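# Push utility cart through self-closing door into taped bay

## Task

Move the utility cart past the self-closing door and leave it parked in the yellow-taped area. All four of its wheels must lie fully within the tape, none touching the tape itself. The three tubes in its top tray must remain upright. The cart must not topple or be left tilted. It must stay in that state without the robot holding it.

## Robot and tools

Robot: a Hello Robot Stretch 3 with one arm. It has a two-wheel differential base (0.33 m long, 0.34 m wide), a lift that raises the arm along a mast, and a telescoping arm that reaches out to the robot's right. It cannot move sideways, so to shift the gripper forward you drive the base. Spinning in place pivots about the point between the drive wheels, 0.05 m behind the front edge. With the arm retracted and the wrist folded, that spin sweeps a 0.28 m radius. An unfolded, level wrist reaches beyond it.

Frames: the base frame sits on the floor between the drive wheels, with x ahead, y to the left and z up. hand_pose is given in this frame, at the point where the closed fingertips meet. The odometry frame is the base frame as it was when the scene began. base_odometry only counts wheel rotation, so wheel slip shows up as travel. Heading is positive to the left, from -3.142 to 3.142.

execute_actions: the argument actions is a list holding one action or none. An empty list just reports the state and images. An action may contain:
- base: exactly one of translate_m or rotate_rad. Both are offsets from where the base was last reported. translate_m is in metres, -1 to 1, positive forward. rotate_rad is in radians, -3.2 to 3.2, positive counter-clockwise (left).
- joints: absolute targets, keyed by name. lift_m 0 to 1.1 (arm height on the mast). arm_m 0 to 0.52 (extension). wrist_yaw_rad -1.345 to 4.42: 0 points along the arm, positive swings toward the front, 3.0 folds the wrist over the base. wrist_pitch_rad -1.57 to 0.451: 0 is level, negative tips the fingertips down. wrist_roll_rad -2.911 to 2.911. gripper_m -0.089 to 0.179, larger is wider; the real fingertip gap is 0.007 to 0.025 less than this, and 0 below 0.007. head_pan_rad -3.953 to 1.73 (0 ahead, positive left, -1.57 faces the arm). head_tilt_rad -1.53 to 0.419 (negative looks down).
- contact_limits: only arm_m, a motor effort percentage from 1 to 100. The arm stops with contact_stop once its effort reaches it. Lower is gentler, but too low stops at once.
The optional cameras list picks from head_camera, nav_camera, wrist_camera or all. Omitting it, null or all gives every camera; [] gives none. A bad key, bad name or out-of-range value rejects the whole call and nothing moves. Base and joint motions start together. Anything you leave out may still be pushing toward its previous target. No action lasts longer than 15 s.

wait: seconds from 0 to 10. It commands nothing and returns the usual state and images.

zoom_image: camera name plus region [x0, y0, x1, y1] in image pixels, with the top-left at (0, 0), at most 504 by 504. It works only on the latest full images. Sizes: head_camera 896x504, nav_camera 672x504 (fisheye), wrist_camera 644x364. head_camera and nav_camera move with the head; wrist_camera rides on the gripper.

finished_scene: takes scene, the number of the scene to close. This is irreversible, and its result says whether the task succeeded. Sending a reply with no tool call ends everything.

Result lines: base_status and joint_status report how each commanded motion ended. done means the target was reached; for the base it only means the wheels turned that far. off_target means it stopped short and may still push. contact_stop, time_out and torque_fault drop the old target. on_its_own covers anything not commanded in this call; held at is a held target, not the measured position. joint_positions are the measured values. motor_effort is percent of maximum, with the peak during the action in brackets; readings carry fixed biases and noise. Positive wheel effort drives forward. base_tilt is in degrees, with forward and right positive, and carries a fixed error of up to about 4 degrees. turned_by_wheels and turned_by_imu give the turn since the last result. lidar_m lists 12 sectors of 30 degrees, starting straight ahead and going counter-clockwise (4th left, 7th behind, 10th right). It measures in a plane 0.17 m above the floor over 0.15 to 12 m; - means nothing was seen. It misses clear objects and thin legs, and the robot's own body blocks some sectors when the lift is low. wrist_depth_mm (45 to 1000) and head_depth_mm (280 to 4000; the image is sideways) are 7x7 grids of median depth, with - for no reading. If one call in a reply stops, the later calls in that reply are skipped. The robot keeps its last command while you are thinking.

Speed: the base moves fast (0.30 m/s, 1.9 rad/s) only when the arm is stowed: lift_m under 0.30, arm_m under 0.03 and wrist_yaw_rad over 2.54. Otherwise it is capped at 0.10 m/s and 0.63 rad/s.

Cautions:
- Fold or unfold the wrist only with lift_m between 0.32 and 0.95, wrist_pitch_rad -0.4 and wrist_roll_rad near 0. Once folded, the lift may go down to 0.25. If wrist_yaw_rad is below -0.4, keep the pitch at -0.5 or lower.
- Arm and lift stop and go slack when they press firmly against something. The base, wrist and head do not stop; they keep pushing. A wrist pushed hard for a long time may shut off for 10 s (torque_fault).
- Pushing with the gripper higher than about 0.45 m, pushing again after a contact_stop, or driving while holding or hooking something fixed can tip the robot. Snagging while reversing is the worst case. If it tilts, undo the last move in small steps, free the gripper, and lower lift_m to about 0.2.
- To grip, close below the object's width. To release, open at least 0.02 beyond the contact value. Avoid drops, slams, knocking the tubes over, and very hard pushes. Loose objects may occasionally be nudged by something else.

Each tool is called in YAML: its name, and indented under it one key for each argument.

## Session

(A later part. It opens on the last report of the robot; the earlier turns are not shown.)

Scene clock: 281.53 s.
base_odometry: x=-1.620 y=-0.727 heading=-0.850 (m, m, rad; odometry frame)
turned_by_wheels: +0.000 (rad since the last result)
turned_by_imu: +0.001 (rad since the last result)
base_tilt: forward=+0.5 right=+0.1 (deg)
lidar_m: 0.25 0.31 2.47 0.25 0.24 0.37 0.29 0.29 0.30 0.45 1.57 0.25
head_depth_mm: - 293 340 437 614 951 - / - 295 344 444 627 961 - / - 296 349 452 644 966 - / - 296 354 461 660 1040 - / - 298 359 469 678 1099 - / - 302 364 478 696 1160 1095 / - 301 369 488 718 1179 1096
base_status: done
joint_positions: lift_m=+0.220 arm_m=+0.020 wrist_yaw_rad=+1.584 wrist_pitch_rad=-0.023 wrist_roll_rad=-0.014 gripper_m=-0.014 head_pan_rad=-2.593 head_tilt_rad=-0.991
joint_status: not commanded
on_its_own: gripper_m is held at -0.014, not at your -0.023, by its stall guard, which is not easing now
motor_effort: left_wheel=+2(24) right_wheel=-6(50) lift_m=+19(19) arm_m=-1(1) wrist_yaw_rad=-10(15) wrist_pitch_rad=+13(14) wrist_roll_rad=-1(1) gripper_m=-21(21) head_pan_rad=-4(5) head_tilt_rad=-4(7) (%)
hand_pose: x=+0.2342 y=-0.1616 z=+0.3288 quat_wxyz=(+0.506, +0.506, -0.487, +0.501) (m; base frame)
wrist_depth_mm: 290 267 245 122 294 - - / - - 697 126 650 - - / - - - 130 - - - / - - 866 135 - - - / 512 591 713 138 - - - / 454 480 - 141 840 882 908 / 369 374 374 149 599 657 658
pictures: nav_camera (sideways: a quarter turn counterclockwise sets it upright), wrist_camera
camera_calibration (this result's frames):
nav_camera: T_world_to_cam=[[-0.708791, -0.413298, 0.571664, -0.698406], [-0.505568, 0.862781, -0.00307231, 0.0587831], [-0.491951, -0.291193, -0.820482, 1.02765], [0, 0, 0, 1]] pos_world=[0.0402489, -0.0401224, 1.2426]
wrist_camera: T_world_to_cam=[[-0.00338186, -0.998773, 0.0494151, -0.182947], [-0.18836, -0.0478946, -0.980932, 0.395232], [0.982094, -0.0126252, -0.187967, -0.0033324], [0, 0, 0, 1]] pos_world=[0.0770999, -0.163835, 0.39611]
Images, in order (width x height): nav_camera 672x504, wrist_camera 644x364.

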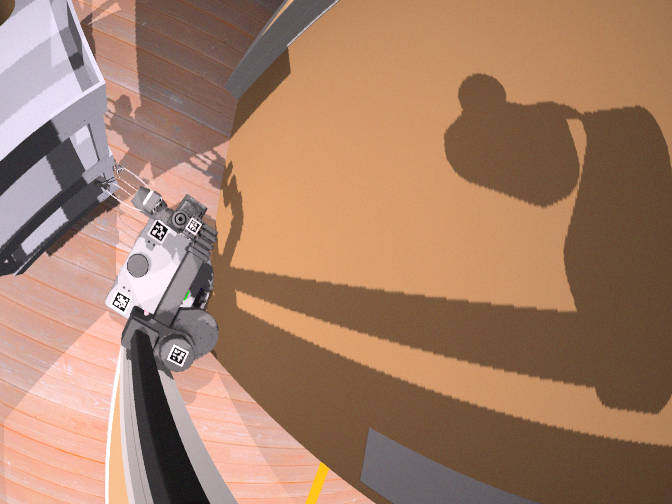

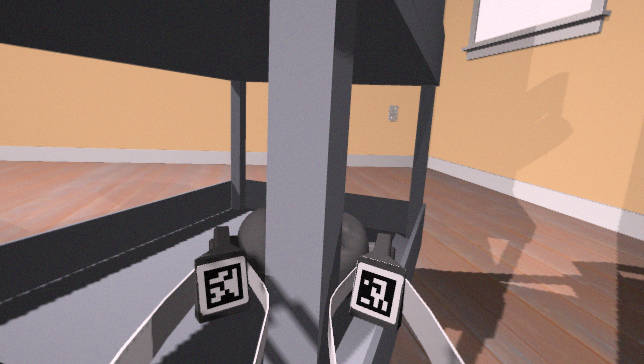

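execute_actions:
  actions:
    - {"base":{"rotate_rad":0.22},"joints":{"arm_m":0.07,"head_pan_rad":-3.7,"head_tilt_rad":-0.8}}
  cameras: []

execute_actions:
  actions:
    - {"base":{"translate_m":-0.3}}

execute_actions:
  actions:
    - {"joints":{"head_pan_rad":-0.3,"head_tilt_rad":-1.2}}
  cameras: ["nav_camera"]

Scene clock: 291.53 s.
base_odometry: x=-1.620 y=-0.727 heading=-0.630 (m, m, rad; odometry frame)
turned_by_wheels: +0.220 (rad since the last result)
turned_by_imu: +0.217 (rad since the last result)
base_tilt: forward=+0.5 right=+0.2 (deg)
lidar_m: 0.30 0.44 2.28 0.24 0.23 0.31 0.28 0.28 0.33 0.62 0.29 0.28
head_depth_mm: 2500 2639 2128 1739 1500 - 560 / 2559 2777 2152 1748 1468 1283 - / 2385 2647 2174 1773 1481 1269 1158 / 303 344 399 474 587 762 948 / 285 310 354 412 496 615 783 / - 291 320 367 429 517 650 / - - 295 329 378 444 539
base_status: done
joint_positions: lift_m=+0.220 arm_m=+0.070 wrist_yaw_rad=+1.573 wrist_pitch_rad=-0.023 wrist_roll_rad=-0.014 gripper_m=-0.014 head_pan_rad=-3.693 head_tilt_rad=-0.804
joint_status: all done
on_its_own: gripper_m is held at -0.014, not at your -0.023, by its stall guard, which is not easing now
motor_effort: left_wheel=-4(11) right_wheel=+7(25) lift_m=+19(19) arm_m=+5(6) wrist_yaw_rad=-3(11) wrist_pitch_rad=+13(13) wrist_roll_rad=-1(1) gripper_m=-20(21) head_pan_rad=-5(54) head_tilt_rad=+2(20) (%)
hand_pose: x=+0.2342 y=-0.2139 z=+0.3287 quat_wxyz=(+0.509, +0.503, -0.490, +0.498) (m; base frame)
wrist_depth_mm: 291 269 249 120 225 414 - / - - 712 123 549 - - / - - - 127 - - - / - - - 132 - - - / - 577 643 135 727 - - / 448 481 - 139 525 823 924 / 298 377 375 146 375 669 679
pictures: none
No camera images: the call's "cameras" was empty. Leave "cameras" out to get every camera's image.

Scene clock: 295.63 s.
base_odometry: x=-1.862 y=-0.550 heading=-0.630 (m, m, rad; odometry frame)
turned_by_wheels: +0.000 (rad since the last result)
turned_by_imu: +0.000 (rad since the last result)
base_tilt: forward=+0.6 right=+0.2 (deg)
lidar_m: 0.27 0.32 0.29 0.67 2.32 2.03 0.29 0.27 0.28 0.36 0.28 0.27
head_depth_mm: 2387 2627 2138 1737 1492 - 1069 / 2232 2522 2159 1748 1469 1278 - / 2090 2413 2183 1754 1475 1274 1157 / 1975 2235 2197 1766 1494 1276 1176 / 1860 2100 2225 1784 1489 958 951 / 1759 1980 2143 1690 550 621 712 / 1672 1804 380 411 452 497 554
base_status: done
joint_positions: lift_m=+0.220 arm_m=+0.070 wrist_yaw_rad=+1.587 wrist_pitch_rad=-0.023 wrist_roll_rad=-0.014 gripper_m=-0.014 head_pan_rad=-3.693 head_tilt_rad=-0.803
joint_status: not commanded
on_its_own: gripper_m is held at -0.014, not at your -0.023, by its stall guard, which is not easing now; wrist_yaw_rad is at rest, and its effort (-13) is outside its rest range (-12 to +12)
motor_effort: left_wheel=+1(10) right_wheel=-3(29) lift_m=+19(19) arm_m=+5(5) wrist_yaw_rad=-13(14) wrist_pitch_rad=+13(14) wrist_roll_rad=-1(1) gripper_m=-21(22) head_pan_rad=-4(5) head_tilt_rad=+2(2) (%)
hand_pose: x=+0.2342 y=-0.2103 z=+0.3287 quat_wxyz=(+0.505, +0.506, -0.486, +0.502) (m; base frame)
wrist_depth_mm: 289 267 248 120 258 - - / - - 694 123 553 - - / - - - 127 - - - / - - 873 131 - - - / 514 580 682 134 750 - - / 453 490 - 138 764 864 897 / 369 375 368 147 408 660 663
pictures: head_camera (sideways: a quarter turn clockwise sets it upright), nav_camera (sideways: a quarter turn counterclockwise sets it upright), wrist_camera
camera_calibration (this result's frames):
head_camera: T_world_to_cam=[[0.602844, -0.415711, -0.681002, 0.901172], [-0.546058, -0.837289, 0.0277273, -0.0307955], [-0.581721, 0.355151, -0.731757, 0.914363], [0, 0, 0, 1]] pos_world=[-0.0281782, 0.0241058, 1.28365]
nav_camera: T_world_to_cam=[[-0.587034, 0.380552, 0.714543, -0.885318], [0.538457, 0.842629, -0.00639797, 0.0567453], [-0.604529, 0.380995, -0.699563, 0.871099], [0, 0, 0, 1]] pos_world=[-0.0236619, -0.0427898, 1.24235]
wrist_camera: T_world_to_cam=[[-0.000388916, -0.998778, 0.0494137, -0.232306], [-0.188258, -0.0484571, -0.980923, 0.392718], [0.982119, -0.00968405, -0.18801, -0.00331479], [0, 0, 0, 1]] pos_world=[0.0770977, -0.213024, 0.396082]
Images, in order (width x height): head_camera 896x504, nav_camera 672x504, wrist_camera 644x364.

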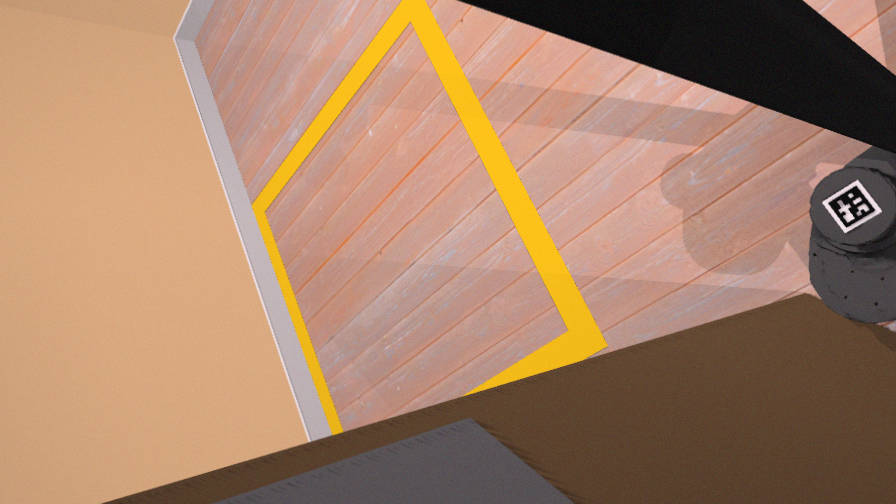

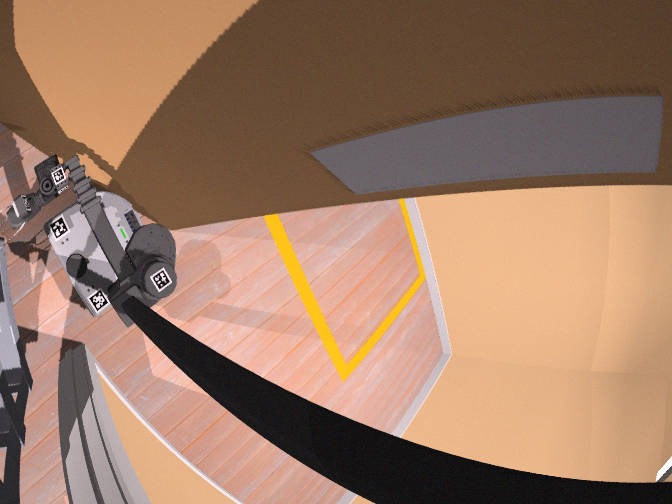

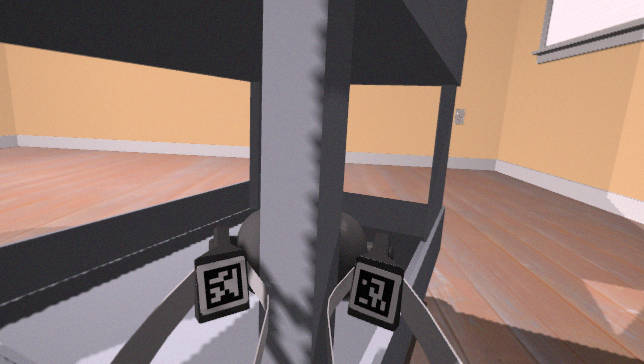

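Scene clock: 297.73 s.
base_odometry: x=-1.862 y=-0.550 heading=-0.630 (m, m, rad; odometry frame)
turned_by_wheels: +0.000 (rad since the last result)
turned_by_imu: +0.000 (rad since the last result)
base_tilt: forward=+0.6 right=+0.2 (deg)
lidar_m: 0.27 0.32 0.29 0.67 2.32 0.39 0.28 0.26 0.27 0.36 0.28 0.27
head_depth_mm: 1731 1567 550 1338 1247 1184 786 / 663 606 553 654 1249 1164 - / 550 611 555 833 1169 1193 - / 668 614 557 836 1221 1192 - / 672 521 553 850 1222 1181 - / 361 439 555 852 1237 1155 1099 / 361 612 564 814 1269 873 1102
base_status: not commanded
joint_positions: lift_m=+0.220 arm_m=+0.070 wrist_yaw_rad=+1.588 wrist_pitch_rad=-0.023 wrist_roll_rad=-0.014 gripper_m=-0.014 head_pan_rad=-0.307 head_tilt_rad=-1.186
joint_status: all done
on_its_own: gripper_m is held at -0.014, not at your -0.023, by its stall guard, which is not easing now; wrist_yaw_rad is at rest, and its effort (-14) is outside its rest range (-12 to +12)
motor_effort: left_wheel=+0(22) right_wheel=-6(17) lift_m=+19(20) arm_m=+5(5) wrist_yaw_rad=-14(13) wrist_pitch_rad=+13(13) wrist_roll_rad=-1(1) gripper_m=-20(21) head_pan_rad=+5(55) head_tilt_rad=-7(35) (%)
hand_pose: x=+0.2342 y=-0.2103 z=+0.3287 quat_wxyz=(+0.505, +0.506, -0.486, +0.502) (m; base frame)
wrist_depth_mm: 290 269 247 120 254 - - / - - 702 123 548 - - / - - - 127 - - - / - - 876 131 - - - / 510 585 688 134 731 - - / 449 483 - 138 753 855 909 / 370 371 374 147 409 661 693
pictures: nav_camera (sideways: a quarter turn counterclockwise sets it upright)
camera_calibration (this result's frames):
nav_camera: T_world_to_cam=[[0.867562, -0.292712, 0.402065, -0.487099], [-0.319896, -0.947452, 0.000495497, 0.0530052], [0.380793, -0.129049, -0.915611, 1.14595], [0, 0, 0, 1]] pos_world=[0.00317397, 0.0555245, 1.24507]
Images, in order (width x height): nav_camera 672x504.

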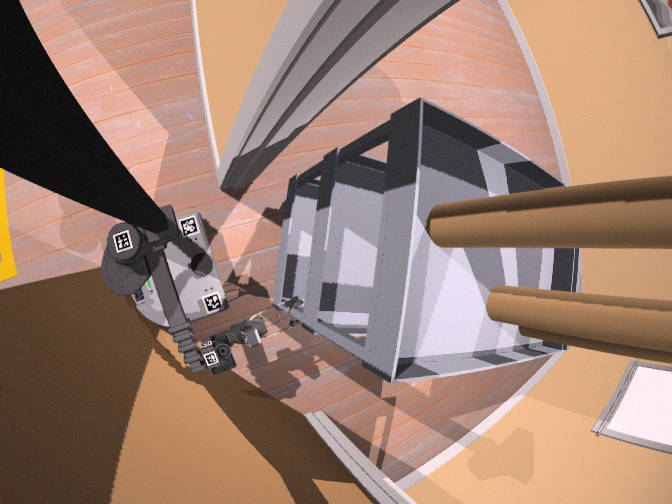

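execute_actions:
  actions:
    - {"base":{"translate_m":-0.28}}
  cameras: ["nav_camera"]

Scene clock: 305.13 s.
base_odometry: x=-2.089 y=-0.386 heading=-0.630 (m, m, rad; odometry frame)
turned_by_wheels: +0.000 (rad since the last result)
turned_by_imu: -0.001 (rad since the last result)
base_tilt: forward=+0.5 right=+0.2 (deg)
lidar_m: 0.25 0.29 0.64 1.88 2.33 1.74 0.32 0.27 0.26 0.30 0.29 0.25
head_depth_mm: 1782 1610 1421 1333 1233 1047 778 / 676 592 546 628 1249 1160 - / 658 609 555 826 1135 1192 - / 534 606 556 828 1130 1197 - / 683 614 552 830 1127 1184 - / 655 413 515 535 1129 1175 1098 / 314 386 559 536 1230 1177 1102
base_status: done
joint_positions: lift_m=+0.220 arm_m=+0.070 wrist_yaw_rad=+1.616 wrist_pitch_rad=-0.023 wrist_roll_rad=-0.014 gripper_m=-0.014 head_pan_rad=-0.307 head_tilt_rad=-1.186
joint_status: not commanded
on_its_own: wrist_yaw_rad is held at +1.613, not at your +1.570, by its stall guard, which is not easing now; gripper_m is held at -0.014, not at your -0.023, by its stall guard, which is not easing now
motor_effort: left_wheel=+0(8) right_wheel=-3(29) lift_m=+19(20) arm_m=+4(5) wrist_yaw_rad=-2(21) wrist_pitch_rad=+14(14) wrist_roll_rad=+0(0) gripper_m=-19(21) head_pan_rad=+4(5) head_tilt_rad=-7(7) (%)
hand_pose: x=+0.2340 y=-0.2030 z=+0.3287 quat_wxyz=(+0.498, +0.513, -0.479, +0.509) (m; base frame)
wrist_depth_mm: 290 268 250 119 364 - - / - - 695 123 - - - / - - - 126 - - - / - - 840 131 - - - / 526 603 707 134 - - - / 461 485 - 138 851 845 899 / 368 375 379 144 625 669 677
pictures: nav_camera (sideways: a quarter turn counterclockwise sets it upright)
camera_calibration (this result's frames):
nav_camera: T_world_to_cam=[[0.867721, -0.292367, 0.401973, -0.48698], [-0.319506, -0.947584, 0.000497349, 0.0530004], [0.380758, -0.128864, -0.915651, 1.14601], [0, 0, 0, 1]] pos_world=[0.00314567, 0.055525, 1.24507]
Images, in order (width x height): nav_camera 672x504.

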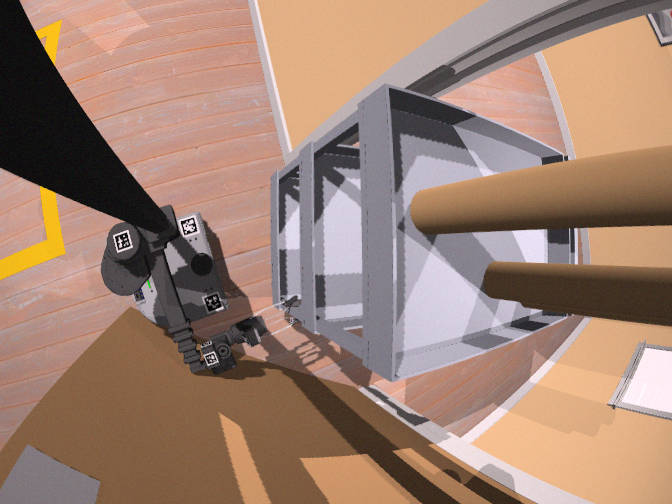

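execute_actions:
  actions:
    - {"base":{"translate_m":-0.3},"joints":{"head_pan_rad":-0.6}}
  cameras: ["nav_camera"]

execute_actions:
  actions:
    - {"base":{"translate_m":-0.15}}
  cameras: ["nav_camera"]

Scene clock: 314.77 s.
base_odometry: x=-2.331 y=-0.209 heading=-0.629 (m, m, rad; odometry frame)
turned_by_wheels: +0.000 (rad since the last result)
turned_by_imu: -0.001 (rad since the last result)
base_tilt: forward=+0.6 right=+0.2 (deg)
lidar_m: 0.22 0.24 1.07 2.24 1.93 1.44 1.39 1.45 0.29 0.30 0.28 0.22
head_depth_mm: 671 714 759 812 856 877 1080 / 913 994 1082 1186 1224 1173 - / 1768 1576 549 1309 1250 - - / 1801 1606 551 820 1118 1187 - / 1812 605 559 525 824 1175 1095 / 665 610 562 515 806 1152 1098 / 498 578 563 511 783 1154 1101
base_status: done
joint_positions: lift_m=+0.220 arm_m=+0.070 wrist_yaw_rad=+1.666 wrist_pitch_rad=-0.024 wrist_roll_rad=-0.014 gripper_m=-0.014 head_pan_rad=-0.593 head_tilt_rad=-1.186
joint_status: all done
on_its_own: wrist_yaw_rad is held at +1.659, not at your +1.570, by its stall guard, which is not easing now; gripper_m is held at -0.014, not at your -0.023, by its stall guard, which is not easing now
motor_effort: left_wheel=+1(4) right_wheel=-5(32) lift_m=+19(19) arm_m=+5(5) wrist_yaw_rad=-5(25) wrist_pitch_rad=+14(14) wrist_roll_rad=-1(1) gripper_m=-16(18) head_pan_rad=-5(33) head_tilt_rad=-8(7) (%)
hand_pose: x=+0.2331 y=-0.1902 z=+0.3286 quat_wxyz=(+0.485, +0.525, -0.466, +0.521) (m; base frame)
wrist_depth_mm: 289 269 251 119 - - - / 687 679 713 123 - - - / 708 744 - 126 - - - / 753 740 831 130 - - - / 542 614 688 134 - - - / 476 487 - 138 862 878 800 / 369 368 369 144 650 659 641
pictures: nav_camera (sideways: a quarter turn counterclockwise sets it upright)
camera_calibration (this result's frames):
nav_camera: T_world_to_cam=[[0.749887, -0.525458, 0.40195, -0.486232], [-0.574035, -0.818831, 0.000497802, 0.0545525], [0.328868, -0.231107, -0.915661, 1.14634], [0, 0, 0, 1]] pos_world=[0.0189408, 0.0541011, 1.24507]
Images, in order (width x height): nav_camera 672x504.

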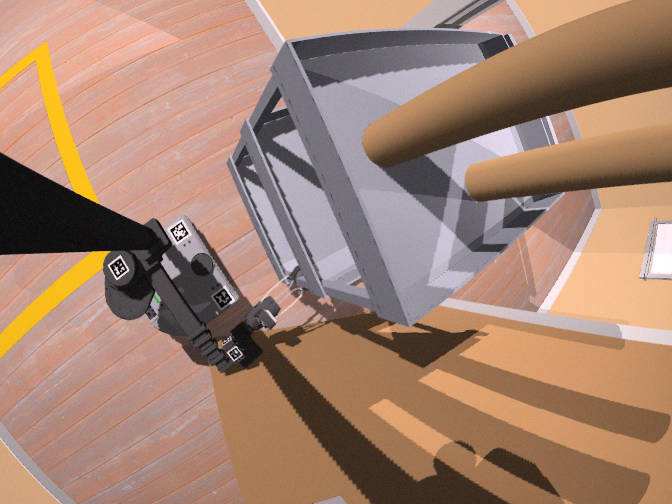

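Scene clock: 318.53 s.
base_odometry: x=-2.452 y=-0.121 heading=-0.629 (m, m, rad; odometry frame)
turned_by_wheels: +0.000 (rad since the last result)
turned_by_imu: +0.000 (rad since the last result)
base_tilt: forward=+0.6 right=+0.2 (deg)
lidar_m: 0.21 0.22 0.32 2.24 1.73 1.28 1.24 1.30 1.58 0.29 0.28 0.22
head_depth_mm: 571 616 669 730 801 1147 1080 / 749 826 919 1042 1146 1171 - / 1082 1256 1218 1308 1248 - - / 1812 1621 544 531 1103 1188 - / 1823 597 559 518 813 1170 1096 / 668 617 562 515 789 1141 1101 / 635 571 564 511 494 1065 1098
base_status: done
joint_positions: lift_m=+0.220 arm_m=+0.070 wrist_yaw_rad=+1.702 wrist_pitch_rad=-0.024 wrist_roll_rad=-0.014 gripper_m=-0.014 head_pan_rad=-0.594 head_tilt_rad=-1.186
joint_status: not commanded
on_its_own: wrist_yaw_rad is held at +1.700, not at your +1.570, by its stall guard, which is not easing now; gripper_m is held at -0.014, not at your -0.023, by its stall guard, which is not easing now
motor_effort: left_wheel=+1(2) right_wheel=-4(26) lift_m=+19(19) arm_m=+5(10) wrist_yaw_rad=-1(20) wrist_pitch_rad=+14(14) wrist_roll_rad=+0(1) gripper_m=-16(17) head_pan_rad=-4(4) head_tilt_rad=-7(7) (%)
hand_pose: x=+0.2320 y=-0.1810 z=+0.3287 quat_wxyz=(+0.476, +0.534, -0.456, +0.530) (m; base frame)
wrist_depth_mm: 289 270 252 119 - - - / 888 872 751 123 - - - / 935 870 - 126 - - - / 931 893 932 130 - - 851 / 546 629 701 133 - - 709 / 470 478 - 137 867 865 622 / 369 375 366 144 638 665 577
pictures: nav_camera (sideways: a quarter turn counterclockwise sets it upright)
camera_calibration (this result's frames):
nav_camera: T_world_to_cam=[[0.749656, -0.525997, 0.401676, -0.485873], [-0.57455, -0.818469, 0.000503314, 0.0545484], [0.328495, -0.23116, -0.915782, 1.14649], [0, 0, 0, 1]] pos_world=[0.0189607, 0.0541025, 1.24507]
Images, in order (width x height): nav_camera 672x504.

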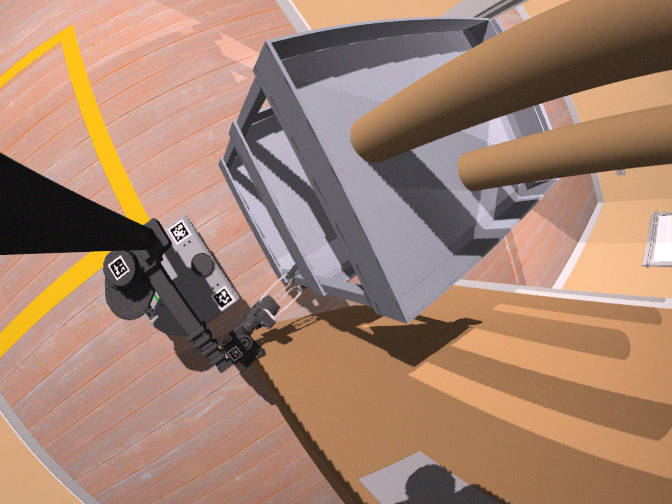

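execute_actions:
  actions:
    - {"base":{"translate_m":-0.22},"joints":{"wrist_yaw_rad":1.62}}
  cameras: ["nav_camera"]

execute_actions:
  actions:
    - {"base":{"rotate_rad":-0.3},"joints":{"arm_m":0.03}}
  cameras: ["nav_camera"]

Scene clock: 329.10 s.
base_odometry: x=-2.630 y=+0.009 heading=-0.629 (m, m, rad; odometry frame)
turned_by_wheels: +0.000 (rad since the last result)
turned_by_imu: -0.001 (rad since the last result)
base_tilt: forward=+0.6 right=+0.2 (deg)
lidar_m: 0.19 0.20 0.27 2.24 1.41 1.05 1.02 1.07 1.49 1.53 0.32 0.20
head_depth_mm: 415 1581 1457 1346 1249 1147 1084 / 303 401 1448 1354 1263 1175 - / 349 410 492 733 1248 - - / 1069 1469 538 528 1099 1188 - / 1810 1607 559 515 807 1164 1097 / 1827 601 562 516 773 1059 1101 / 668 610 563 517 483 767 1103
base_status: done
joint_positions: lift_m=+0.220 arm_m=+0.070 wrist_yaw_rad=+1.742 wrist_pitch_rad=-0.023 wrist_roll_rad=-0.014 gripper_m=-0.014 head_pan_rad=-0.595 head_tilt_rad=-1.187
joint_status: wrist_yaw_rad off_target (ended at +1.742, target +1.620)
on_its_own: wrist_yaw_rad is held at +1.730, not at your +1.620, by its stall guard, which is not easing now; gripper_m is held at -0.014, not at your -0.023, by its stall guard, which is not easing now
motor_effort: left_wheel=+2(8) right_wheel=-4(34) lift_m=+19(19) arm_m=+5(7) wrist_yaw_rad=-9(41) wrist_pitch_rad=+13(14) wrist_roll_rad=+0(1) gripper_m=-16(20) head_pan_rad=-4(4) head_tilt_rad=-8(7) (%)
hand_pose: x=+0.2306 y=-0.1711 z=+0.3288 quat_wxyz=(+0.465, +0.542, -0.446, +0.539) (m; base frame)
wrist_depth_mm: 286 267 251 120 145 126 351 / - 752 738 123 147 130 522 / - - - 127 150 134 918 / - - - 131 153 139 923 / 556 670 688 135 154 146 973 / 466 483 - 140 152 169 875 / 365 374 364 146 167 201 701
pictures: nav_camera (sideways: a quarter turn counterclockwise sets it upright)
camera_calibration (this result's frames):
nav_camera: T_world_to_cam=[[0.749379, -0.526743, 0.401214, -0.485269], [-0.57524, -0.817985, 0.00051259, 0.0545406], [0.327917, -0.231178, -0.915984, 1.14676], [0, 0, 0, 1]] pos_world=[0.0189826, 0.0541077, 1.24508]
Images, in order (width x height): nav_camera 672x504.

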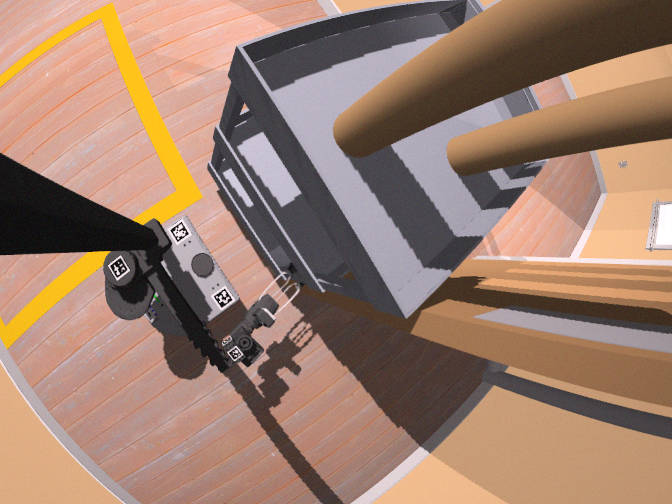

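Scene clock: 330.67 s.
base_odometry: x=-2.630 y=+0.009 heading=-0.929 (m, m, rad; odometry frame)
turned_by_wheels: -0.299 (rad since the last result)
turned_by_imu: -0.295 (rad since the last result)
base_tilt: forward=+0.6 right=+0.1 (deg)
lidar_m: 0.15 0.15 0.17 0.28 2.09 1.19 1.02 1.02 1.18 1.53 1.53 0.18
head_depth_mm: 1595 1614 1459 1346 1243 1164 1082 / 1705 1612 1472 1353 1252 - - / 1767 1617 1483 1355 1270 - - / 413 1610 1475 623 1054 1191 - / 1447 386 475 514 779 1056 1096 / 300 560 547 515 472 741 1077 / 1780 1648 556 517 477 440 707
base_status: done
joint_positions: lift_m=+0.220 arm_m=+0.030 wrist_yaw_rad=+1.789 wrist_pitch_rad=-0.023 wrist_roll_rad=-0.014 gripper_m=-0.014 head_pan_rad=-0.595 head_tilt_rad=-1.187
joint_status: all done
on_its_own: wrist_yaw_rad is held at +1.730, not at your +1.620, by its stall guard, which is still easing; gripper_m is held at -0.014, not at your -0.023, by its stall guard, which is not easing now
motor_effort: left_wheel=+11(14) right_wheel=-12(32) lift_m=+20(19) arm_m=+2(4) wrist_yaw_rad=-47(53) wrist_pitch_rad=+13(13) wrist_roll_rad=+0(0) gripper_m=-22(23) head_pan_rad=-3(4) head_tilt_rad=-7(7) (%)
hand_pose: x=+0.2282 y=-0.1195 z=+0.3289 quat_wxyz=(+0.452, +0.553, -0.433, +0.550) (m; base frame)
wrist_depth_mm: 289 266 248 127 229 - - / - - 705 131 252 - - / - - - 134 273 - - / - - - 140 304 - - / 618 679 693 142 348 - - / 468 481 - 146 518 848 916 / 370 377 371 154 414 676 682
pictures: nav_camera (sideways: a quarter turn counterclockwise sets it upright)
camera_calibration (this result's frames):
nav_camera: T_world_to_cam=[[0.749379, -0.526743, 0.401214, -0.485269], [-0.57524, -0.817985, 0.00051259, 0.0545406], [0.327917, -0.231178, -0.915984, 1.14676], [0, 0, 0, 1]] pos_world=[0.0189826, 0.0541077, 1.24508]
Images, in order (width x height): nav_camera 672x504.

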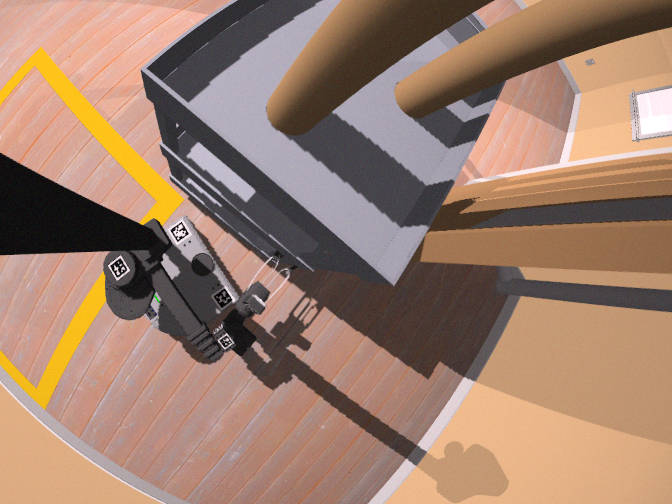

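execute_actions:
  actions:
    - {"base":{"rotate_rad":0.2},"joints":{"head_pan_rad":0.3}}
  cameras: []

execute_actions:
  actions:
    - {"base":{"translate_m":-0.3}}
  cameras: ["nav_camera"]

Scene clock: 340.80 s.
base_odometry: x=-2.630 y=+0.009 heading=-0.729 (m, m, rad; odometry frame)
turned_by_wheels: +0.199 (rad since the last result)
turned_by_imu: +0.196 (rad since the last result)
base_tilt: forward=+0.6 right=+0.2 (deg)
lidar_m: 0.18 0.19 0.24 2.25 1.57 1.09 1.02 1.04 1.35 1.53 1.56 0.20
head_depth_mm: 460 595 550 506 708 1159 1081 / 480 571 551 508 794 1183 - / 675 609 554 510 807 1179 - / 303 353 470 512 819 1195 - / - 326 454 519 1057 1200 - / 610 601 561 522 1227 1178 - / 1207 581 556 530 1254 1182 1079
base_status: done
joint_positions: lift_m=+0.220 arm_m=+0.030 wrist_yaw_rad=+1.767 wrist_pitch_rad=-0.023 wrist_roll_rad=-0.014 gripper_m=-0.014 head_pan_rad=+0.293 head_tilt_rad=-1.187
joint_status: all done
on_its_own: wrist_yaw_rad is held at +1.806, not at your +1.620, by its stall guard, which is still easing; gripper_m is held at -0.014, not at your -0.023, by its stall guard, which is not easing now
motor_effort: left_wheel=-7(10) right_wheel=+16(35) lift_m=+19(20) arm_m=-3(2) wrist_yaw_rad=+31(47) wrist_pitch_rad=+13(13) wrist_roll_rad=+0(0) gripper_m=-18(21) head_pan_rad=+4(56) head_tilt_rad=-6(6) (%)
hand_pose: x=+0.2294 y=-0.1253 z=+0.3289 quat_wxyz=(+0.458, +0.548, -0.439, +0.545) (m; base frame)
wrist_depth_mm: 287 269 252 121 173 238 940 / - - - 125 176 269 998 / - - - 129 183 303 - / - - - 133 188 348 - / 575 692 748 137 192 413 - / 471 487 - 141 216 494 915 / 365 376 379 148 206 604 686
pictures: none
No camera images: the call's "cameras" was empty. Leave "cameras" out to get every camera's image.

Scene clock: 344.83 s.
base_odometry: x=-2.854 y=+0.209 heading=-0.729 (m, m, rad; odometry frame)
turned_by_wheels: +0.000 (rad since the last result)
turned_by_imu: +0.000 (rad since the last result)
base_tilt: forward=+0.6 right=+0.2 (deg)
lidar_m: 0.17 0.17 0.21 2.22 1.11 0.77 0.72 0.74 0.96 1.55 1.58 0.19
head_depth_mm: 639 596 551 505 1205 1160 1081 / 444 581 552 508 794 1187 - / 654 591 555 509 798 1180 - / 680 603 542 511 801 1191 - / - 313 403 507 815 1195 - / - 313 547 515 825 1173 - / 609 602 563 516 1245 1185 1077
base_status: done
joint_positions: lift_m=+0.220 arm_m=+0.030 wrist_yaw_rad=+1.793 wrist_pitch_rad=-0.023 wrist_roll_rad=-0.014 gripper_m=-0.014 head_pan_rad=+0.293 head_tilt_rad=-1.187
joint_status: not commanded
on_its_own: wrist_yaw_rad is held at +1.796, not at your +1.620, by its stall guard, which is not easing now; gripper_m is held at -0.014, not at your -0.023, by its stall guard, which is not easing now
motor_effort: left_wheel=-2(12) right_wheel=+2(19) lift_m=+20(20) arm_m=+3(3) wrist_yaw_rad=+3(41) wrist_pitch_rad=+13(13) wrist_roll_rad=+0(1) gripper_m=-16(24) head_pan_rad=+5(4) head_tilt_rad=-7(8) (%)
hand_pose: x=+0.2280 y=-0.1184 z=+0.3289 quat_wxyz=(+0.451, +0.553, -0.432, +0.551) (m; base frame)
wrist_depth_mm: 289 266 252 121 594 920 - / - 740 - 124 629 973 - / - - - 128 651 - - / - 772 - 133 705 - - / 563 671 756 136 768 - - / 471 482 - 140 791 873 888 / 369 370 384 146 635 668 685
pictures: nav_camera (sideways: a quarter turn counterclockwise sets it upright)
camera_calibration (this result's frames):
nav_camera: T_world_to_cam=[[0.881603, 0.248605, 0.401213, -0.486075], [0.271191, -0.962525, 0.000512599, 0.0493773], [0.386306, 0.108353, -0.915984, 1.1464], [0, 0, 0, 1]] pos_world=[-0.0277281, 0.0441505, 1.24508]
Images, in order (width x height): nav_camera 672x504.

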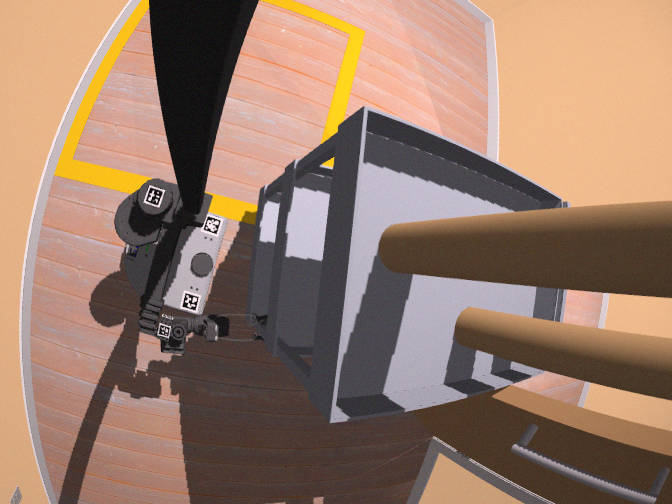

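execute_actions:
  actions:
    - {"base":{"translate_m":-0.33}}
  cameras: ["nav_camera"]

execute_actions:
  actions:
    - {"base":{"rotate_rad":0.35}}
  cameras: ["nav_camera"]

Scene clock: 357.73 s.
base_odometry: x=-3.100 y=+0.429 heading=-0.730 (m, m, rad; odometry frame)
turned_by_wheels: +0.000 (rad since the last result)
turned_by_imu: -0.001 (rad since the last result)
base_tilt: forward=+0.6 right=+0.3 (deg)
lidar_m: 0.16 0.16 0.18 2.14 0.60 0.42 0.39 0.40 0.52 1.20 1.61 0.18
head_depth_mm: 644 587 545 505 1202 1161 1081 / 448 591 552 507 766 1185 - / 457 561 555 509 789 1176 - / 677 612 556 510 794 1191 - / 692 311 381 502 794 1195 - / - 298 392 515 797 1179 - / - 602 564 517 717 1177 1076
base_status: done
joint_positions: lift_m=+0.220 arm_m=+0.030 wrist_yaw_rad=+1.790 wrist_pitch_rad=-0.023 wrist_roll_rad=-0.014 gripper_m=-0.014 head_pan_rad=+0.293 head_tilt_rad=-1.187
joint_status: not commanded
on_its_own: wrist_yaw_rad is held at +1.796, not at your +1.620, by its stall guard, which is not easing now; gripper_m is held at -0.014, not at your -0.023, by its stall guard, which is not easing now
motor_effort: left_wheel=-3(5) right_wheel=+1(14) lift_m=+19(19) arm_m=+3(3) wrist_yaw_rad=+5(6) wrist_pitch_rad=+13(13) wrist_roll_rad=-1(0) gripper_m=-16(16) head_pan_rad=+5(4) head_tilt_rad=-7(7) (%)
hand_pose: x=+0.2282 y=-0.1192 z=+0.3288 quat_wxyz=(+0.452, +0.553, -0.432, +0.551) (m; base frame)
wrist_depth_mm: 286 269 251 120 - - - / - - - 123 - - - / - - - 127 - - - / - - - 131 - - - / 602 685 752 135 - - - / 474 478 - 139 879 849 906 / 366 377 381 145 634 662 670
pictures: nav_camera (sideways: a quarter turn counterclockwise sets it upright)
camera_calibration (this result's frames):
nav_camera: T_world_to_cam=[[0.881603, 0.248605, 0.401214, -0.486075], [0.271191, -0.962525, 0.000512597, 0.0493773], [0.386306, 0.108354, -0.915984, 1.1464], [0, 0, 0, 1]] pos_world=[-0.0277281, 0.0441505, 1.24508]
Images, in order (width x height): nav_camera 672x504.

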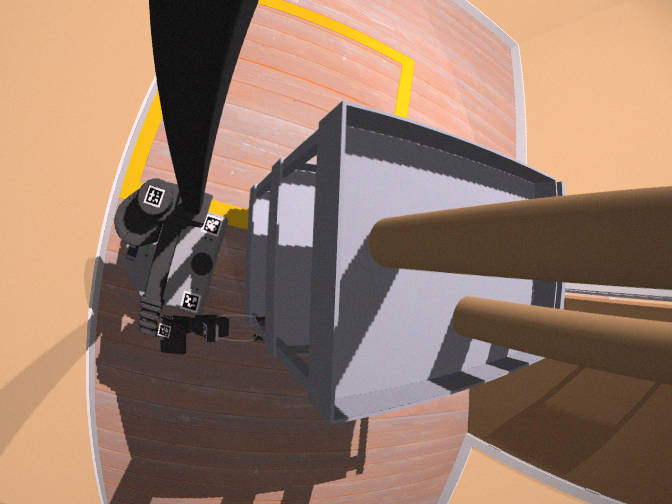

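Scene clock: 359.23 s.
base_odometry: x=-3.100 y=+0.429 heading=-0.380 (m, m, rad; odometry frame)
turned_by_wheels: +0.350 (rad since the last result)
turned_by_imu: +0.343 (rad since the last result)
base_tilt: forward=+0.5 right=+0.2 (deg)
lidar_m: 0.21 0.23 0.33 0.78 0.45 0.39 0.39 0.46 0.81 1.58 1.84 0.21
head_depth_mm: 483 572 550 505 1206 1161 1080 / 672 598 553 508 805 1185 - / 665 600 554 519 1018 1177 - / 311 387 518 530 1121 1194 - / 319 457 552 830 1226 1196 - / 1797 605 560 815 1267 1183 - / 1832 577 553 1365 1274 1179 1079
base_status: done
joint_positions: lift_m=+0.220 arm_m=+0.030 wrist_yaw_rad=+1.798 wrist_pitch_rad=-0.023 wrist_roll_rad=-0.014 gripper_m=-0.014 head_pan_rad=+0.293 head_tilt_rad=-1.187
joint_status: not commanded
on_its_own: wrist_yaw_rad is held at +1.796, not at your +1.620, by its stall guard, which is not easing now; gripper_m is held at -0.014, not at your -0.023, by its stall guard, which is not easing now
motor_effort: left_wheel=-2(16) right_wheel=-3(42) lift_m=+19(19) arm_m=-2(6) wrist_yaw_rad=-1(74) wrist_pitch_rad=+13(13) wrist_roll_rad=+0(1) gripper_m=-20(24) head_pan_rad=+5(4) head_tilt_rad=-7(7) (%)
hand_pose: x=+0.2277 y=-0.1175 z=+0.3288 quat_wxyz=(+0.450, +0.555, -0.430, +0.552) (m; base frame)
wrist_depth_mm: 287 267 252 124 351 - - / - - 724 127 - - - / - - - 131 - - - / - - 869 135 - - - / 538 613 767 138 - - - / 459 480 - 142 859 892 935 / 368 375 378 149 623 650 665
pictures: nav_camera (sideways: a quarter turn counterclockwise sets it upright)
camera_calibration (this result's frames):
nav_camera: T_world_to_cam=[[0.881586, 0.248665, 0.401214, -0.486075], [0.271257, -0.962507, 0.000512597, 0.0493769], [0.386298, 0.10838, -0.915984, 1.1464], [0, 0, 0, 1]] pos_world=[-0.0277311, 0.0441481, 1.24508]
Images, in order (width x height): nav_camera 672x504.

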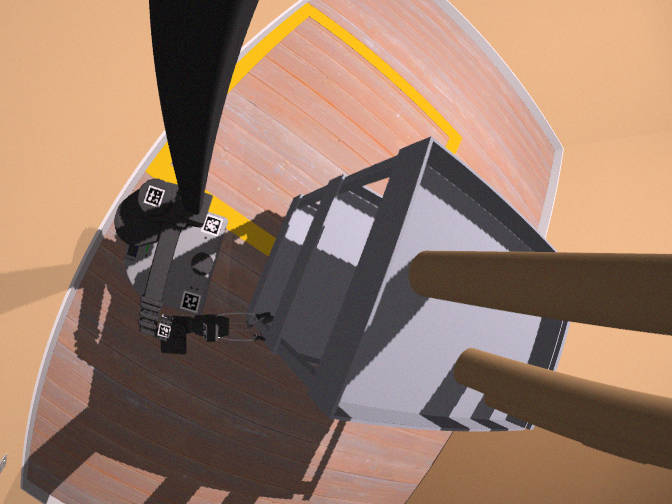

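execute_actions:
  actions:
    - {"base":{"rotate_rad":0.35},"joints":{"head_pan_rad":-0.2,"gripper_m":0.0}}
  cameras: []

execute_actions:
  actions:
    - {"base":{"rotate_rad":0.35}}
  cameras: ["nav_camera","wrist_camera"]

Scene clock: 365.80 s.
base_odometry: x=-3.100 y=+0.429 heading=-0.030 (m, m, rad; odometry frame)
turned_by_wheels: +0.350 (rad since the last result)
turned_by_imu: +0.344 (rad since the last result)
base_tilt: forward=+0.6 right=+0.2 (deg)
lidar_m: 0.23 0.30 1.14 0.51 0.40 0.39 0.42 0.62 1.58 1.68 1.77 0.22
head_depth_mm: 705 1572 1462 1347 1247 1169 1074 / 641 607 552 536 1252 - - / 508 596 554 522 1045 1189 - / 667 612 557 530 1122 1194 - / 682 615 556 828 1224 1186 - / 393 442 541 843 1240 1177 1105 / 337 432 563 835 1267 1182 1100
base_status: done
joint_positions: lift_m=+0.220 arm_m=+0.030 wrist_yaw_rad=+1.793 wrist_pitch_rad=-0.025 wrist_roll_rad=-0.014 gripper_m=+0.001 head_pan_rad=-0.193 head_tilt_rad=-1.187
joint_status: all done
on_its_own: wrist_yaw_rad is held at +1.796, not at your +1.620, by its stall guard, which is not easing now
motor_effort: left_wheel=-2(11) right_wheel=+15(38) lift_m=+20(19) arm_m=-3(2) wrist_yaw_rad=+3(33) wrist_pitch_rad=+14(15) wrist_roll_rad=+0(0) gripper_m=-11(47) head_pan_rad=-5(43) head_tilt_rad=-7(7) (%)
hand_pose: x=+0.2279 y=-0.1188 z=+0.3283 quat_wxyz=(+0.452, +0.554, -0.431, +0.551) (m; base frame)
wrist_depth_mm: 294 273 250 111 226 281 - / - - - 115 556 499 - / - - - 119 - - - / - - - 123 - - - / 470 556 633 126 730 679 - / 422 476 - 129 528 617 890 / 338 371 372 136 378 610 683
pictures: none
No camera images: the call's "cameras" was empty. Leave "cameras" out to get every camera's image.

Scene clock: 367.30 s.
base_odometry: x=-3.100 y=+0.429 heading=+0.320 (m, m, rad; odometry frame)
turned_by_wheels: +0.350 (rad since the last result)
turned_by_imu: +0.345 (rad since the last result)
base_tilt: forward=+0.5 right=+0.2 (deg)
lidar_m: 0.26 0.49 0.61 0.42 0.39 0.40 0.52 1.17 1.61 1.84 0.76 0.22
head_depth_mm: 505 588 558 1324 1247 1170 1076 / 673 604 552 526 1246 - - / 676 610 555 526 1053 1192 - / 658 570 557 848 1222 1191 - / 411 530 565 891 1262 1185 - / 642 616 831 1325 1266 1180 1107 / 1818 609 1447 1366 1273 1181 1044
base_status: done
joint_positions: lift_m=+0.220 arm_m=+0.030 wrist_yaw_rad=+1.773 wrist_pitch_rad=-0.025 wrist_roll_rad=-0.014 gripper_m=+0.000 head_pan_rad=-0.193 head_tilt_rad=-1.187
joint_status: not commanded
on_its_own: wrist_yaw_rad is held at +1.796, not at your +1.620, by its stall guard, which is still easing
motor_effort: left_wheel=-4(10) right_wheel=+7(27) lift_m=+19(20) arm_m=-2(2) wrist_yaw_rad=+20(23) wrist_pitch_rad=+15(15) wrist_roll_rad=-1(0) gripper_m=-12(11) head_pan_rad=-5(5) head_tilt_rad=-6(7) (%)
hand_pose: x=+0.2290 y=-0.1239 z=+0.3282 quat_wxyz=(+0.458, +0.550, -0.436, +0.546) (m; base frame)
wrist_depth_mm: - - 249 109 227 217 207 / - - - 113 555 502 438 / - - - 117 - - - / - - - 121 - - - / - 984 581 125 761 668 - / 780 737 - 127 528 529 536 / 617 608 363 133 387 405 350
pictures: nav_camera (sideways: a quarter turn counterclockwise sets it upright), wrist_camera
camera_calibration (this result's frames):
nav_camera: T_world_to_cam=[[0.895614, -0.192105, 0.401213, -0.486161], [-0.209944, -0.977713, 0.000512599, 0.0523123], [0.392173, -0.0846915, -0.915984, 1.14637], [0, 0, 0, 1]] pos_world=[-0.00318057, 0.0548404, 1.24508]
wrist_camera: T_world_to_cam=[[0.18361, -0.981749, 0.0495606, -0.186079], [-0.178079, -0.0828038, -0.980526, 0.388688], [0.966734, 0.171209, -0.190032, 0.029132], [0, 0, 0, 1]] pos_world=[0.0752202, -0.155485, 0.395877]
Images, in order (width x height): nav_camera 672x504, wrist_camera 644x364.

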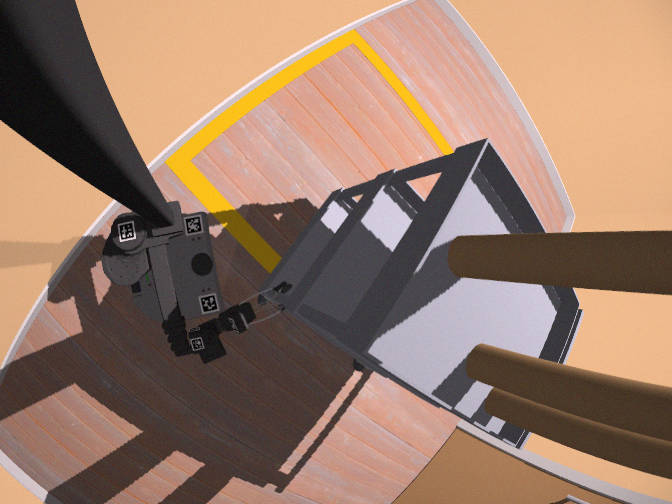

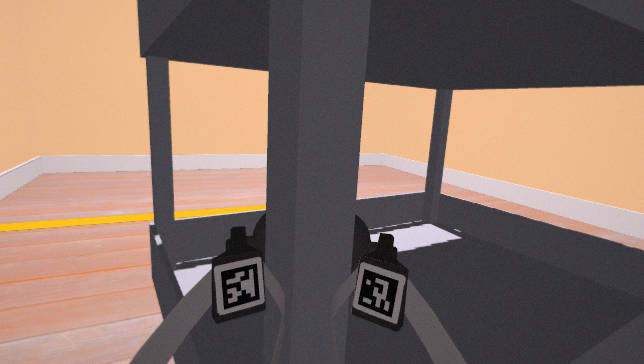

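execute_actions:
  actions:
    - {"base":{"rotate_rad":0.35},"joints":{"head_pan_rad":-0.8}}
  cameras: []

execute_actions:
  actions:
    - {"base":{"rotate_rad":0.35},"joints":{"arm_m":0.005}}
  cameras: ["nav_camera"]

execute_actions:
  actions:
    - {"base":{"rotate_rad":0.25}}
  cameras: ["nav_camera","wrist_camera"]

Scene clock: 377.97 s.
base_odometry: x=-3.100 y=+0.429 heading=+0.670 (m, m, rad; odometry frame)
turned_by_wheels: +0.350 (rad since the last result)
turned_by_imu: +0.346 (rad since the last result)
base_tilt: forward=+0.5 right=+0.2 (deg)
lidar_m: 0.34 0.78 0.45 0.39 0.39 0.46 0.80 1.57 1.83 1.74 0.30 0.23
head_depth_mm: 1687 1597 1471 1340 1245 1155 1081 / 647 979 1430 1354 1261 - - / 646 608 921 1308 1271 - - / 530 603 556 837 1219 1186 - / 673 614 560 534 1222 1173 1096 / 687 618 561 852 1249 1180 1095 / 688 540 563 898 1270 1180 1098
base_status: done
joint_positions: lift_m=+0.220 arm_m=+0.030 wrist_yaw_rad=+1.709 wrist_pitch_rad=-0.025 wrist_roll_rad=-0.014 gripper_m=+0.000 head_pan_rad=-0.793 head_tilt_rad=-1.187
joint_status: all done
on_its_own: wrist_yaw_rad is held at +1.708, not at your +1.620, by its stall guard, which is not easing now
motor_effort: left_wheel=-2(11) right_wheel=+6(22) lift_m=+20(20) arm_m=-1(1) wrist_yaw_rad=-1(25) wrist_pitch_rad=+15(15) wrist_roll_rad=+0(0) gripper_m=-11(14) head_pan_rad=-5(46) head_tilt_rad=-7(7) (%)
hand_pose: x=+0.2318 y=-0.1399 z=+0.3282 quat_wxyz=(+0.475, +0.535, -0.454, +0.531) (m; base frame)
wrist_depth_mm: 922 - - 111 227 216 207 / 949 - - 113 555 499 441 / 928 - - 116 - - - / 919 - - 120 - - - / 915 - - 123 651 682 677 / 753 785 - 128 537 529 556 / 592 599 589 133 395 403 411
pictures: none
No camera images: the call's "cameras" was empty. Leave "cameras" out to get every camera's image.

Scene clock: 379.77 s.
base_odometry: x=-3.100 y=+0.429 heading=+1.019 (m, m, rad; odometry frame)
turned_by_wheels: +0.350 (rad since the last result)
turned_by_imu: +0.345 (rad since the last result)
base_tilt: forward=+0.6 right=+0.2 (deg)
lidar_m: 1.14 0.51 0.40 0.39 0.42 0.62 1.57 1.69 1.77 0.50 0.26 0.23
head_depth_mm: 483 596 909 1309 1246 1158 1084 / 492 583 567 1168 1249 - - / 675 608 555 862 1247 - - / 677 611 557 644 1130 1189 - / 660 594 558 658 1249 1169 1095 / 457 591 576 1337 1267 1183 1099 / 655 627 1453 1372 1271 1180 1025
base_status: done
joint_positions: lift_m=+0.220 arm_m=+0.006 wrist_yaw_rad=+1.660 wrist_pitch_rad=-0.025 wrist_roll_rad=-0.014 gripper_m=+0.000 head_pan_rad=-0.793 head_tilt_rad=-1.187
joint_status: all done
on_its_own: wrist_yaw_rad is held at +1.708, not at your +1.620, by its stall guard, which is still easing
motor_effort: left_wheel=-8(15) right_wheel=+6(23) lift_m=+20(20) arm_m=-8(11) wrist_yaw_rad=+39(65) wrist_pitch_rad=+15(15) wrist_roll_rad=+0(1) gripper_m=-15(18) head_pan_rad=-5(4) head_tilt_rad=-7(6) (%)
hand_pose: x=+0.2332 y=-0.1280 z=+0.3282 quat_wxyz=(+0.488, +0.524, -0.467, +0.519) (m; base frame)
wrist_depth_mm: 580 792 - 109 227 216 206 / 584 807 - 112 - 489 443 / 591 806 - 116 - - - / 603 838 - 119 - - - / 601 838 - 123 578 - - / 612 738 - 126 535 528 513 / 562 595 617 132 393 408 413
pictures: nav_camera (sideways: a quarter turn counterclockwise sets it upright)
camera_calibration (this result's frames):
nav_camera: T_world_to_cam=[[0.630685, -0.664278, 0.401213, -0.484545], [-0.72536, -0.688369, 0.000512599, 0.0554563], [0.275842, -0.291348, -0.915984, 1.14708], [0, 0, 0, 1]] pos_world=[0.0294077, 0.050501, 1.24508]
Images, in order (width x height): nav_camera 672x504.

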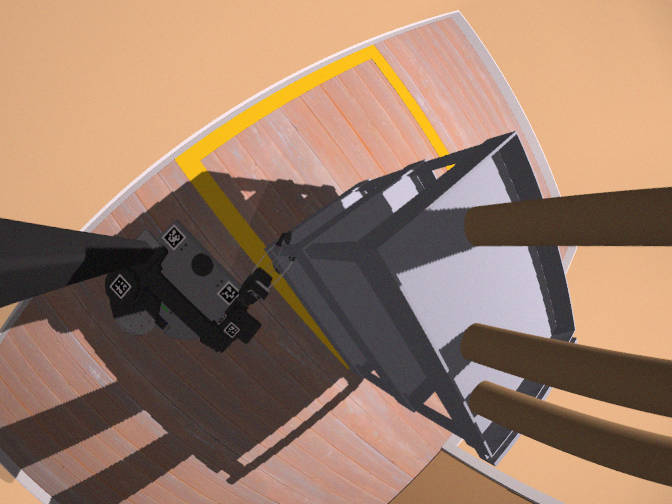

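Scene clock: 381.07 s.
base_odometry: x=-3.100 y=+0.429 heading=+1.269 (m, m, rad; odometry frame)
turned_by_wheels: +0.250 (rad since the last result)
turned_by_imu: +0.246 (rad since the last result)
base_tilt: forward=+0.6 right=+0.2 (deg)
lidar_m: 0.70 0.43 0.39 0.39 0.48 0.92 1.58 1.91 1.74 0.36 0.25 0.24
head_depth_mm: 669 571 557 875 1247 1161 1082 / 672 607 554 860 1240 - - / 676 610 554 845 1176 - - / 485 588 557 628 1134 1185 - / 652 607 566 1329 1259 1177 1093 / 659 1574 1490 1365 1267 1177 1095 / 1809 1644 1495 1376 1271 1161 971
base_status: done
joint_positions: lift_m=+0.220 arm_m=+0.006 wrist_yaw_rad=+1.588 wrist_pitch_rad=-0.025 wrist_roll_rad=-0.014 gripper_m=+0.001 head_pan_rad=-0.793 head_tilt_rad=-1.187
joint_status: not commanded
motor_effort: left_wheel=-7(13) right_wheel=+10(24) lift_m=+20(19) arm_m=-7(8) wrist_yaw_rad=+36(47) wrist_pitch_rad=+14(15) wrist_roll_rad=-1(1) gripper_m=-15(16) head_pan_rad=-5(4) head_tilt_rad=-7(8) (%)
hand_pose: x=+0.2342 y=-0.1461 z=+0.3283 quat_wxyz=(+0.506, +0.507, -0.485, +0.502) (m; base frame)
wrist_depth_mm: 470 611 868 113 221 214 205 / 485 614 895 116 - - - / 488 633 919 120 - - - / 495 636 966 124 - - - / 502 645 883 129 - - - / 515 655 - 131 542 507 465 / 508 595 618 136 365 408 418
pictures: nav_camera (sideways: a quarter turn counterclockwise sets it upright), wrist_camera
camera_calibration (this result's frames):
nav_camera: T_world_to_cam=[[0.630606, -0.664352, 0.401213, -0.484544], [-0.725442, -0.688283, 0.000512601, 0.0554568], [0.275808, -0.29138, -0.915984, 1.14708], [0, 0, 0, 1]] pos_world=[0.0294137, 0.0504983, 1.24508]
wrist_camera: T_world_to_cam=[[0.000281118, -0.998778, 0.0494244, -0.168393], [-0.190043, -0.048577, -0.980573, 0.395635], [0.981776, -0.00911711, -0.189825, -0.00196634], [0, 0, 0, 1]] pos_world=[0.0771655, -0.148986, 0.395898]
Images, in order (width x height): nav_camera 672x504, wrist_camera 644x364.

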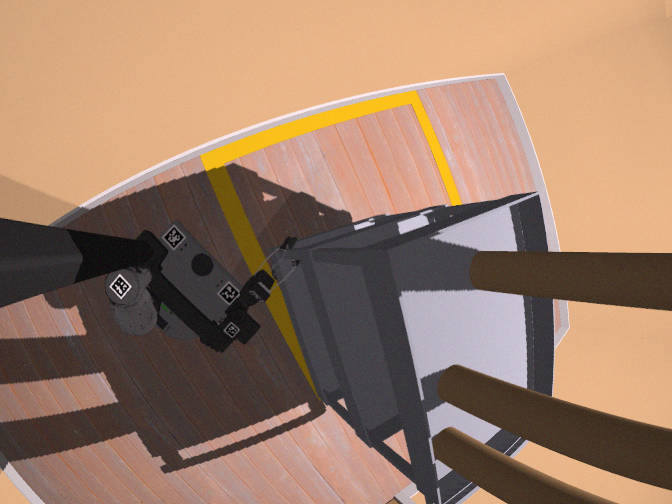

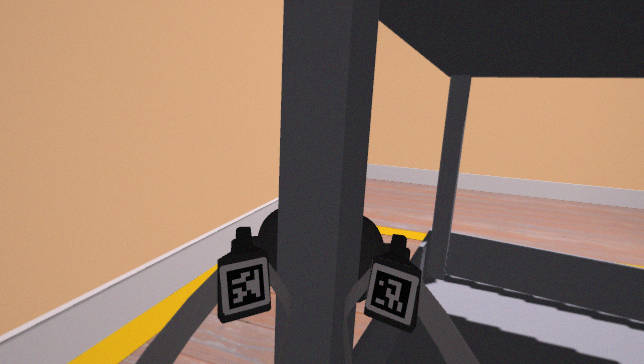

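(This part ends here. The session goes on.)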